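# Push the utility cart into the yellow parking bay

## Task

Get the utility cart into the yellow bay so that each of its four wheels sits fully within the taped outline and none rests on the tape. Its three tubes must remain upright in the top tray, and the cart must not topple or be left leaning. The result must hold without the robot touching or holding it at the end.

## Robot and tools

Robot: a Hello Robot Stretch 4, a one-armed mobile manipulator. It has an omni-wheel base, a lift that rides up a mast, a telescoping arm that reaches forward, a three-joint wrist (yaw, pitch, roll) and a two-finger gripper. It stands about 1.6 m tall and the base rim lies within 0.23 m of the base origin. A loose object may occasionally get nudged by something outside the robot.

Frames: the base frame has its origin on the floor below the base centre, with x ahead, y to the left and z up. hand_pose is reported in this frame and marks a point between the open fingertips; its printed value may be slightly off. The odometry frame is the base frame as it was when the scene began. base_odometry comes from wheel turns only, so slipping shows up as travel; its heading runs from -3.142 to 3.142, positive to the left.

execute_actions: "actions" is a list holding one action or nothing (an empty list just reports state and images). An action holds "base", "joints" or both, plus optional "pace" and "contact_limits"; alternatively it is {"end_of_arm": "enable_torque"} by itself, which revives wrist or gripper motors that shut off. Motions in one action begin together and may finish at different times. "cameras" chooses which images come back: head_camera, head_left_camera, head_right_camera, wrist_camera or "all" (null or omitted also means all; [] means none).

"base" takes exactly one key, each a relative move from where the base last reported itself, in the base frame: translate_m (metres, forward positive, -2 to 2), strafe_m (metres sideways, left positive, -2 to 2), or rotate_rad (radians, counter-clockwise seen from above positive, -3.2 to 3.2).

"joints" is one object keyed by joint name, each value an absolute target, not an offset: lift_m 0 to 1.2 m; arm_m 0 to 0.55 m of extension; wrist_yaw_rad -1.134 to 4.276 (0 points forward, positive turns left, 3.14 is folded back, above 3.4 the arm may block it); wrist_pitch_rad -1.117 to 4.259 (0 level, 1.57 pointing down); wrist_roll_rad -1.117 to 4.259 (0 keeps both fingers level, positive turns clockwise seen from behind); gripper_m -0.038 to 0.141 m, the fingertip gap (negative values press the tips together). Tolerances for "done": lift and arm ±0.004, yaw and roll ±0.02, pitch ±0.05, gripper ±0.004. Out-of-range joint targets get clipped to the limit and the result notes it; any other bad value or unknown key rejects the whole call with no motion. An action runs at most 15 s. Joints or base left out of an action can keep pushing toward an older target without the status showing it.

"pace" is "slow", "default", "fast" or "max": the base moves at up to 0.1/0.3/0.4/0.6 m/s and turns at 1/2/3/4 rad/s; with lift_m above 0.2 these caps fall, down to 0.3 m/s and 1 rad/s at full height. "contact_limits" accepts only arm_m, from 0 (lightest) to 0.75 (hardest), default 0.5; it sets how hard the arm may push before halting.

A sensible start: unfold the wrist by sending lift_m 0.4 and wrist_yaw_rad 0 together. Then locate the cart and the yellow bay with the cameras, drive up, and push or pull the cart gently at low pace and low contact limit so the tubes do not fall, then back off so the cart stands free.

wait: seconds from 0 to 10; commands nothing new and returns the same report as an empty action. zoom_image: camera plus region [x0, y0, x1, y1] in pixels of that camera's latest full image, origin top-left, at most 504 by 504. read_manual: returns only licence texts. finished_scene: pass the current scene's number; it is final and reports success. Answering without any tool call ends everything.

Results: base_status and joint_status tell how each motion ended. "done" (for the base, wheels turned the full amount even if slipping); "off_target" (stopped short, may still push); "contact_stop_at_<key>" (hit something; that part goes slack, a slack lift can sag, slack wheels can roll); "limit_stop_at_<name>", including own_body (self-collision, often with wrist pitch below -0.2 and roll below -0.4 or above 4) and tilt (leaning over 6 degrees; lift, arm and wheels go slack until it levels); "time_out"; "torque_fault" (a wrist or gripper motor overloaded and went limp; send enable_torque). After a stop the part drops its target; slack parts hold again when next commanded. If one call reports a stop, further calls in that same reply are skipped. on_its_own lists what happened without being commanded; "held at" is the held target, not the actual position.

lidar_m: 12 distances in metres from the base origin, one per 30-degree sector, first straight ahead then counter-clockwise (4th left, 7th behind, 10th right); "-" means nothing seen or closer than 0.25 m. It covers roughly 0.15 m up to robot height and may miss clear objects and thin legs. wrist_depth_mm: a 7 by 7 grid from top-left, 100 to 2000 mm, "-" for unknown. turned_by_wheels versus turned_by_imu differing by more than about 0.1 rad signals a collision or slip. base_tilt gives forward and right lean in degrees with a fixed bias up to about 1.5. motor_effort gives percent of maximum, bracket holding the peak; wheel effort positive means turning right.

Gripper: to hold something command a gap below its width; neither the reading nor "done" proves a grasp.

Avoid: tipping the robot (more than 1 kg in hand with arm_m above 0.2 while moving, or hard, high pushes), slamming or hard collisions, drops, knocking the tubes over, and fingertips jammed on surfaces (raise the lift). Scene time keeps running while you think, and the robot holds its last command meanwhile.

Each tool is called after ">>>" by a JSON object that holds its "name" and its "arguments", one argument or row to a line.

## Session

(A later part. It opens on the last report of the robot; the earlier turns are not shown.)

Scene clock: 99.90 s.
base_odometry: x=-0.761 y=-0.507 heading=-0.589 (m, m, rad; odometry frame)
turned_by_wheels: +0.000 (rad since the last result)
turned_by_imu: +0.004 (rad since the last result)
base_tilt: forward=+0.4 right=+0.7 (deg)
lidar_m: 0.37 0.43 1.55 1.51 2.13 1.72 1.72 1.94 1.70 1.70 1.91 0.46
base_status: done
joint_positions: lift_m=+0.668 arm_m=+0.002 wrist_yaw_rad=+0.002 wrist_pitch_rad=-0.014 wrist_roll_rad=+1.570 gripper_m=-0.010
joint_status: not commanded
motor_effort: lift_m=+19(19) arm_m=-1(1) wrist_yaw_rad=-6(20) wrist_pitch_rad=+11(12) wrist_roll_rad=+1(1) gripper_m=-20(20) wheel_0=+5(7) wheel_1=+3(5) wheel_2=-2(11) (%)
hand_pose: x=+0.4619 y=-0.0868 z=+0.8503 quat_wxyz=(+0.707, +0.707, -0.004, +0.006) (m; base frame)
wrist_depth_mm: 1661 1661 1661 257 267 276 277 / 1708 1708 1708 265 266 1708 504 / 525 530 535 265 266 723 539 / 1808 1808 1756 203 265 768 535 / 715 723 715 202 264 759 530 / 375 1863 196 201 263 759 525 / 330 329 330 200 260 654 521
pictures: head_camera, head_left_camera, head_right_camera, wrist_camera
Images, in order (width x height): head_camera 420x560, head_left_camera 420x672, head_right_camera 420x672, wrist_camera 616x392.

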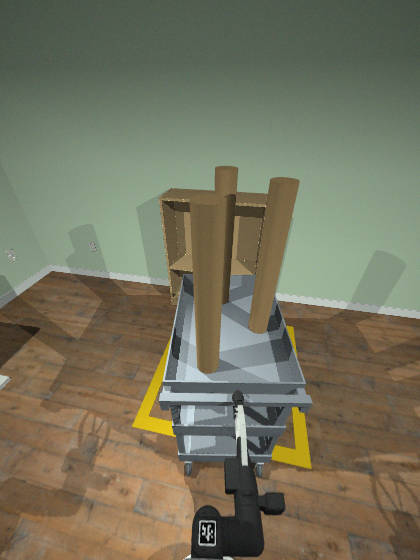

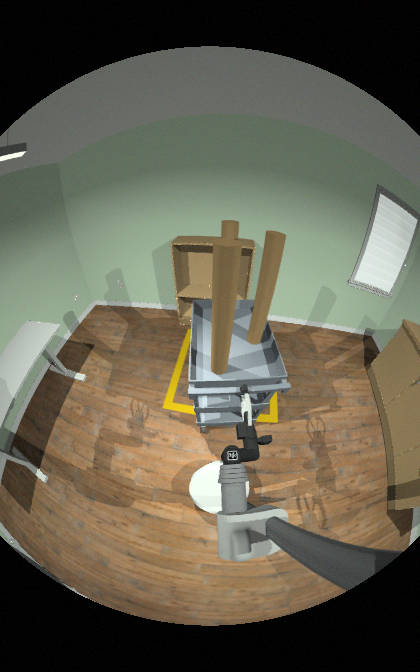

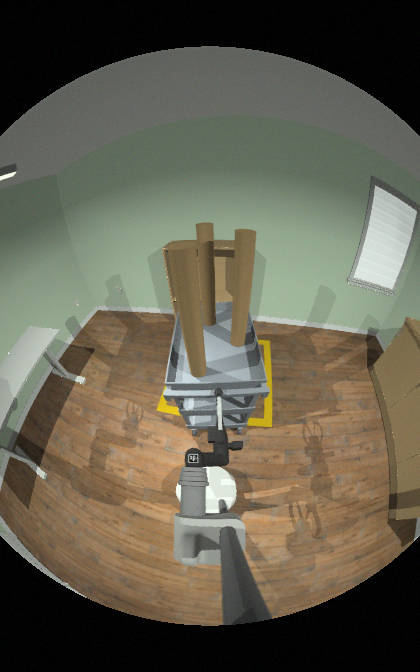

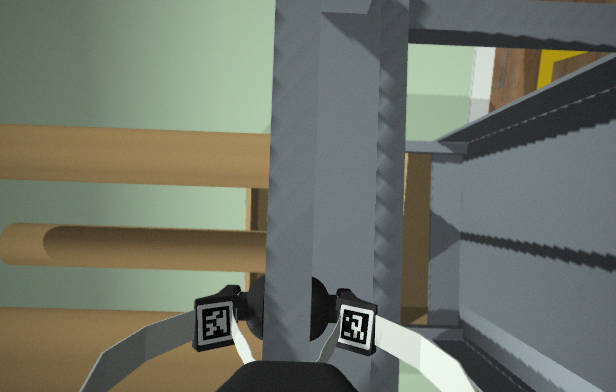

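>>> {"name": "execute_actions", "arguments": {
  "actions": [
    {"base":{"strafe_m":0.09},"pace":"slow"}
  ],
  "cameras": []
}}

>>> {"name": "execute_actions", "arguments": {
  "actions": [
    {"base":{"translate_m":0.34},"pace":"slow"}
  ],
  "cameras": ["head_camera"]
}}

>>> {"name": "execute_actions", "arguments": {
  "actions": [
    {"joints":{"gripper_m":0.07}}
  ],
  "cameras": []
}}

>>> {"name": "execute_actions", "arguments": {
  "actions": [
    {"base":{"translate_m":-0.35}}
  ]
}}

Scene clock: 107.43 s.
base_odometry: x=-0.711 y=-0.432 heading=-0.589 (m, m, rad; odometry frame)
turned_by_wheels: +0.000 (rad since the last result)
turned_by_imu: +0.001 (rad since the last result)
base_tilt: forward=+0.3 right=+0.7 (deg)
lidar_m: 0.43 0.45 1.45 1.43 2.11 1.72 1.71 1.89 1.84 1.80 2.02 0.43
base_status: done
joint_positions: lift_m=+0.668 arm_m=+0.002 wrist_yaw_rad=-0.005 wrist_pitch_rad=-0.014 wrist_roll_rad=+1.570 gripper_m=-0.009
joint_status: not commanded
on_its_own: wrist_yaw_rad is at rest, and its effort (+17) is outside its rest range (-13 to +13)
motor_effort: lift_m=+19(19) arm_m=-1(1) wrist_yaw_rad=+17(30) wrist_pitch_rad=+11(11) wrist_roll_rad=+1(1) gripper_m=-18(21) wheel_0=-5(12) wheel_1=+0(6) wheel_2=-1(0) (%)
hand_pose: x=+0.4613 y=-0.0887 z=+0.8502 quat_wxyz=(+0.707, +0.707, -0.007, +0.003) (m; base frame)
wrist_depth_mm: 1661 1708 1708 189 248 1576 1098 / 1708 1708 1708 191 251 1576 512 / 521 521 517 194 255 778 535 / 715 732 1708 196 258 778 539 / 1808 1863 1863 199 262 759 530 / 349 353 196 201 263 732 525 / 343 340 343 203 267 621 525
pictures: none
No camera images: the call's "cameras" was empty. Leave "cameras" out to get every camera's image.

Scene clock: 112.13 s.
base_odometry: x=-0.428 y=-0.621 heading=-0.589 (m, m, rad; odometry frame)
turned_by_wheels: +0.001 (rad since the last result)
turned_by_imu: +0.004 (rad since the last result)
base_tilt: forward=+0.5 right=+0.7 (deg)
lidar_m: 0.39 0.43 1.37 1.36 1.54 2.04 2.04 2.27 1.89 1.85 2.05 0.45
base_status: done
joint_positions: lift_m=+0.668 arm_m=+0.002 wrist_yaw_rad=+0.003 wrist_pitch_rad=-0.014 wrist_roll_rad=+1.570 gripper_m=-0.010
joint_status: not commanded
motor_effort: lift_m=+19(19) arm_m=-1(1) wrist_yaw_rad=-6(17) wrist_pitch_rad=+12(11) wrist_roll_rad=+1(1) gripper_m=-17(18) wheel_0=+6(7) wheel_1=+3(6) wheel_2=-2(10) (%)
hand_pose: x=+0.4620 y=-0.0866 z=+0.8503 quat_wxyz=(+0.707, +0.707, -0.004, +0.006) (m; base frame)
wrist_depth_mm: 1366 1366 1366 197 257 277 272 / 1397 1366 1397 258 258 1397 504 / 525 521 525 198 259 759 539 / 1464 1464 1430 200 262 778 535 / 1499 732 723 200 262 759 530 / 357 364 196 201 262 750 525 / 336 334 338 201 264 627 521
pictures: head_camera
Images, in order (width x height): head_camera 420x560.

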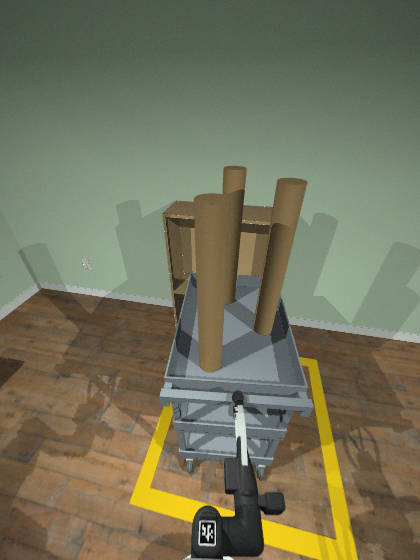

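Scene clock: 113.70 s.
base_odometry: x=-0.428 y=-0.621 heading=-0.589 (m, m, rad; odometry frame)
turned_by_wheels: +0.000 (rad since the last result)
turned_by_imu: +0.000 (rad since the last result)
base_tilt: forward=+0.3 right=+0.8 (deg)
lidar_m: 0.39 0.41 1.41 1.37 1.54 2.04 2.06 2.30 1.88 1.86 2.07 0.46
base_status: not commanded
joint_positions: lift_m=+0.668 arm_m=+0.002 wrist_yaw_rad=+0.000 wrist_pitch_rad=-0.008 wrist_roll_rad=+1.570 gripper_m=+0.070
joint_status: all done
motor_effort: lift_m=+19(19) arm_m=-1(1) wrist_yaw_rad=+1(4) wrist_pitch_rad=-6(14) wrist_roll_rad=+1(1) gripper_m=-2(21) wheel_0=+5(6) wheel_1=+3(3) wheel_2=-2(2) (%)
hand_pose: x=+0.4618 y=-0.0873 z=+0.8485 quat_wxyz=(+0.707, +0.707, -0.003, +0.003) (m; base frame)
wrist_depth_mm: 1366 1366 1366 203 264 272 273 / 1397 1366 1366 204 265 1430 496 / 517 530 535 204 266 723 530 / 1464 1464 1430 204 266 759 525 / 723 723 715 266 891 741 517 / 364 370 211 267 213 732 517 / 338 338 342 186 270 647 517
pictures: none
No camera images: the call's "cameras" was empty. Leave "cameras" out to get every camera's image.

Scene clock: 116.37 s.
base_odometry: x=-0.719 y=-0.426 heading=-0.589 (m, m, rad; odometry frame)
turned_by_wheels: +0.000 (rad since the last result)
turned_by_imu: +0.000 (rad since the last result)
base_tilt: forward=+0.5 right=+0.7 (deg)
lidar_m: 0.77 2.24 1.43 1.43 2.06 1.71 1.69 1.93 1.83 1.78 2.04 0.77
base_status: done
joint_positions: lift_m=+0.668 arm_m=+0.002 wrist_yaw_rad=+0.000 wrist_pitch_rad=-0.008 wrist_roll_rad=+1.570 gripper_m=+0.070
joint_status: not commanded
motor_effort: lift_m=+19(19) arm_m=-1(1) wrist_yaw_rad=+0(2) wrist_pitch_rad=-6(6) wrist_roll_rad=+1(1) gripper_m=-3(0) wheel_0=-1(5) wheel_1=-1(6) wheel_2=+1(10) (%)
hand_pose: x=+0.4618 y=-0.0874 z=+0.8485 quat_wxyz=(+0.707, +0.707, -0.003, +0.003) (m; base frame)
wrist_depth_mm: 1708 1661 1708 1708 1756 1708 1205 / 1756 1756 1756 1756 1756 1756 1229 / 1756 1756 1808 621 1042 627 931 / 1808 1808 1078 615 1229 627 976 / 707 1060 1078 621 1229 634 976 / 1863 1921 211 627 214 634 931 / 1921 1921 1921 364 634 640 946
pictures: head_camera, head_left_camera, head_right_camera, wrist_camera
Images, in order (width x height): head_camera 420x560, head_left_camera 420x672, head_right_camera 420x672, wrist_camera 616x392.

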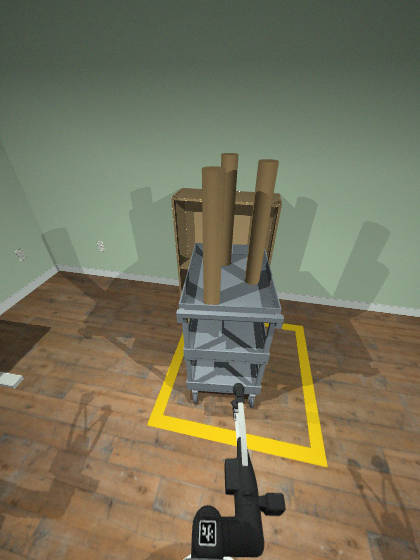

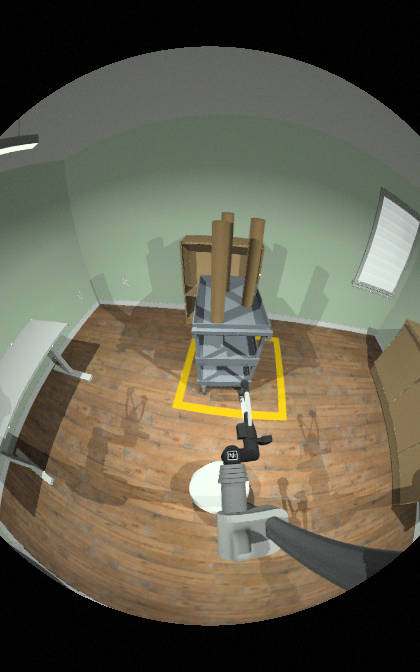

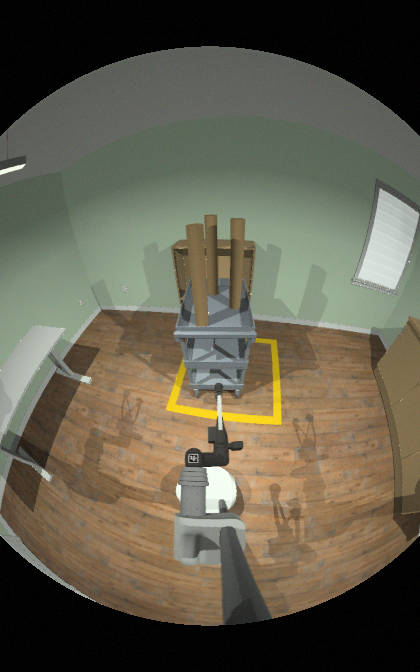

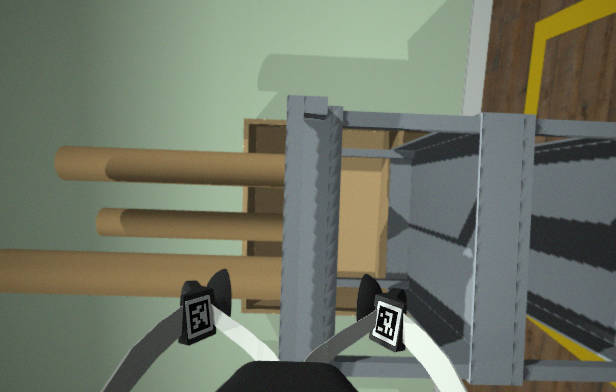

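>>> {"name": "execute_actions", "arguments": {
  "actions": [
    {"base":{"strafe_m":0.55},"pace":"fast"}
  ],
  "cameras": ["head_camera"]
}}

>>> {"name": "zoom_image", "arguments": {
  "camera": "head_camera",
  "region": [200,270,420,480]
}}

Scene clock: 121.97 s.
base_odometry: x=-0.414 y=+0.031 heading=-0.589 (m, m, rad; odometry frame)
turned_by_wheels: +0.000 (rad since the last result)
turned_by_imu: +0.003 (rad since the last result)
base_tilt: forward=+0.5 right=+0.8 (deg)
lidar_m: 1.78 1.09 0.85 0.87 0.98 1.61 1.59 1.76 2.36 2.35 1.08 0.87
base_status: done
joint_positions: lift_m=+0.668 arm_m=+0.002 wrist_yaw_rad=+0.000 wrist_pitch_rad=-0.008 wrist_roll_rad=+1.570 gripper_m=+0.070
joint_status: not commanded
motor_effort: lift_m=+19(19) arm_m=-1(1) wrist_yaw_rad=+0(2) wrist_pitch_rad=-6(6) wrist_roll_rad=+1(0) gripper_m=-5(6) wheel_0=+3(10) wheel_1=+0(12) wheel_2=+1(2) (%)
hand_pose: x=+0.4617 y=-0.0874 z=+0.8485 quat_wxyz=(+0.707, +0.707, -0.003, +0.003) (m; base frame)
wrist_depth_mm: 1756 1078 1098 640 1205 647 976 / 1808 1863 1863 1863 1255 976 976 / 1863 1863 1863 1863 1863 1576 1182 / 1863 1863 1921 1921 1921 1618 1182 / 1983 1921 1983 1983 1983 1661 1205 / - - 211 1983 213 1661 1182 / - - - - - 1537 1160
pictures: head_camera
Images, in order (width x height): head_camera 420x560.

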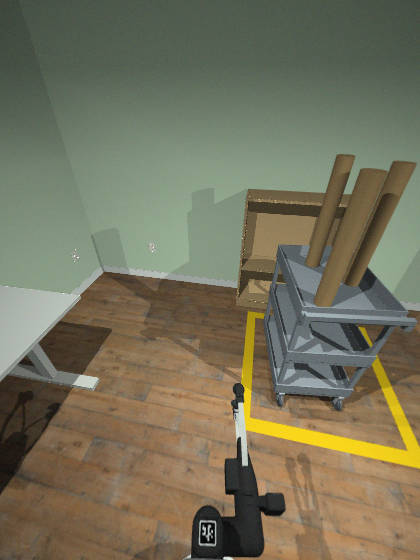

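Region (200, 270, 420, 480) of head_camera's 420x560 image, scaled by 2.291, with more detail than that image has; it fills the top 481 rows of this view, and the rest is white.

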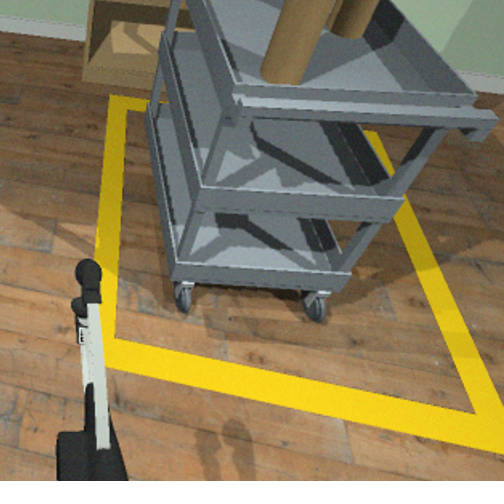

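>>> {"name": "finished_scene", "arguments": {
  "scene": 1
}}

The scene is finished: the task was done.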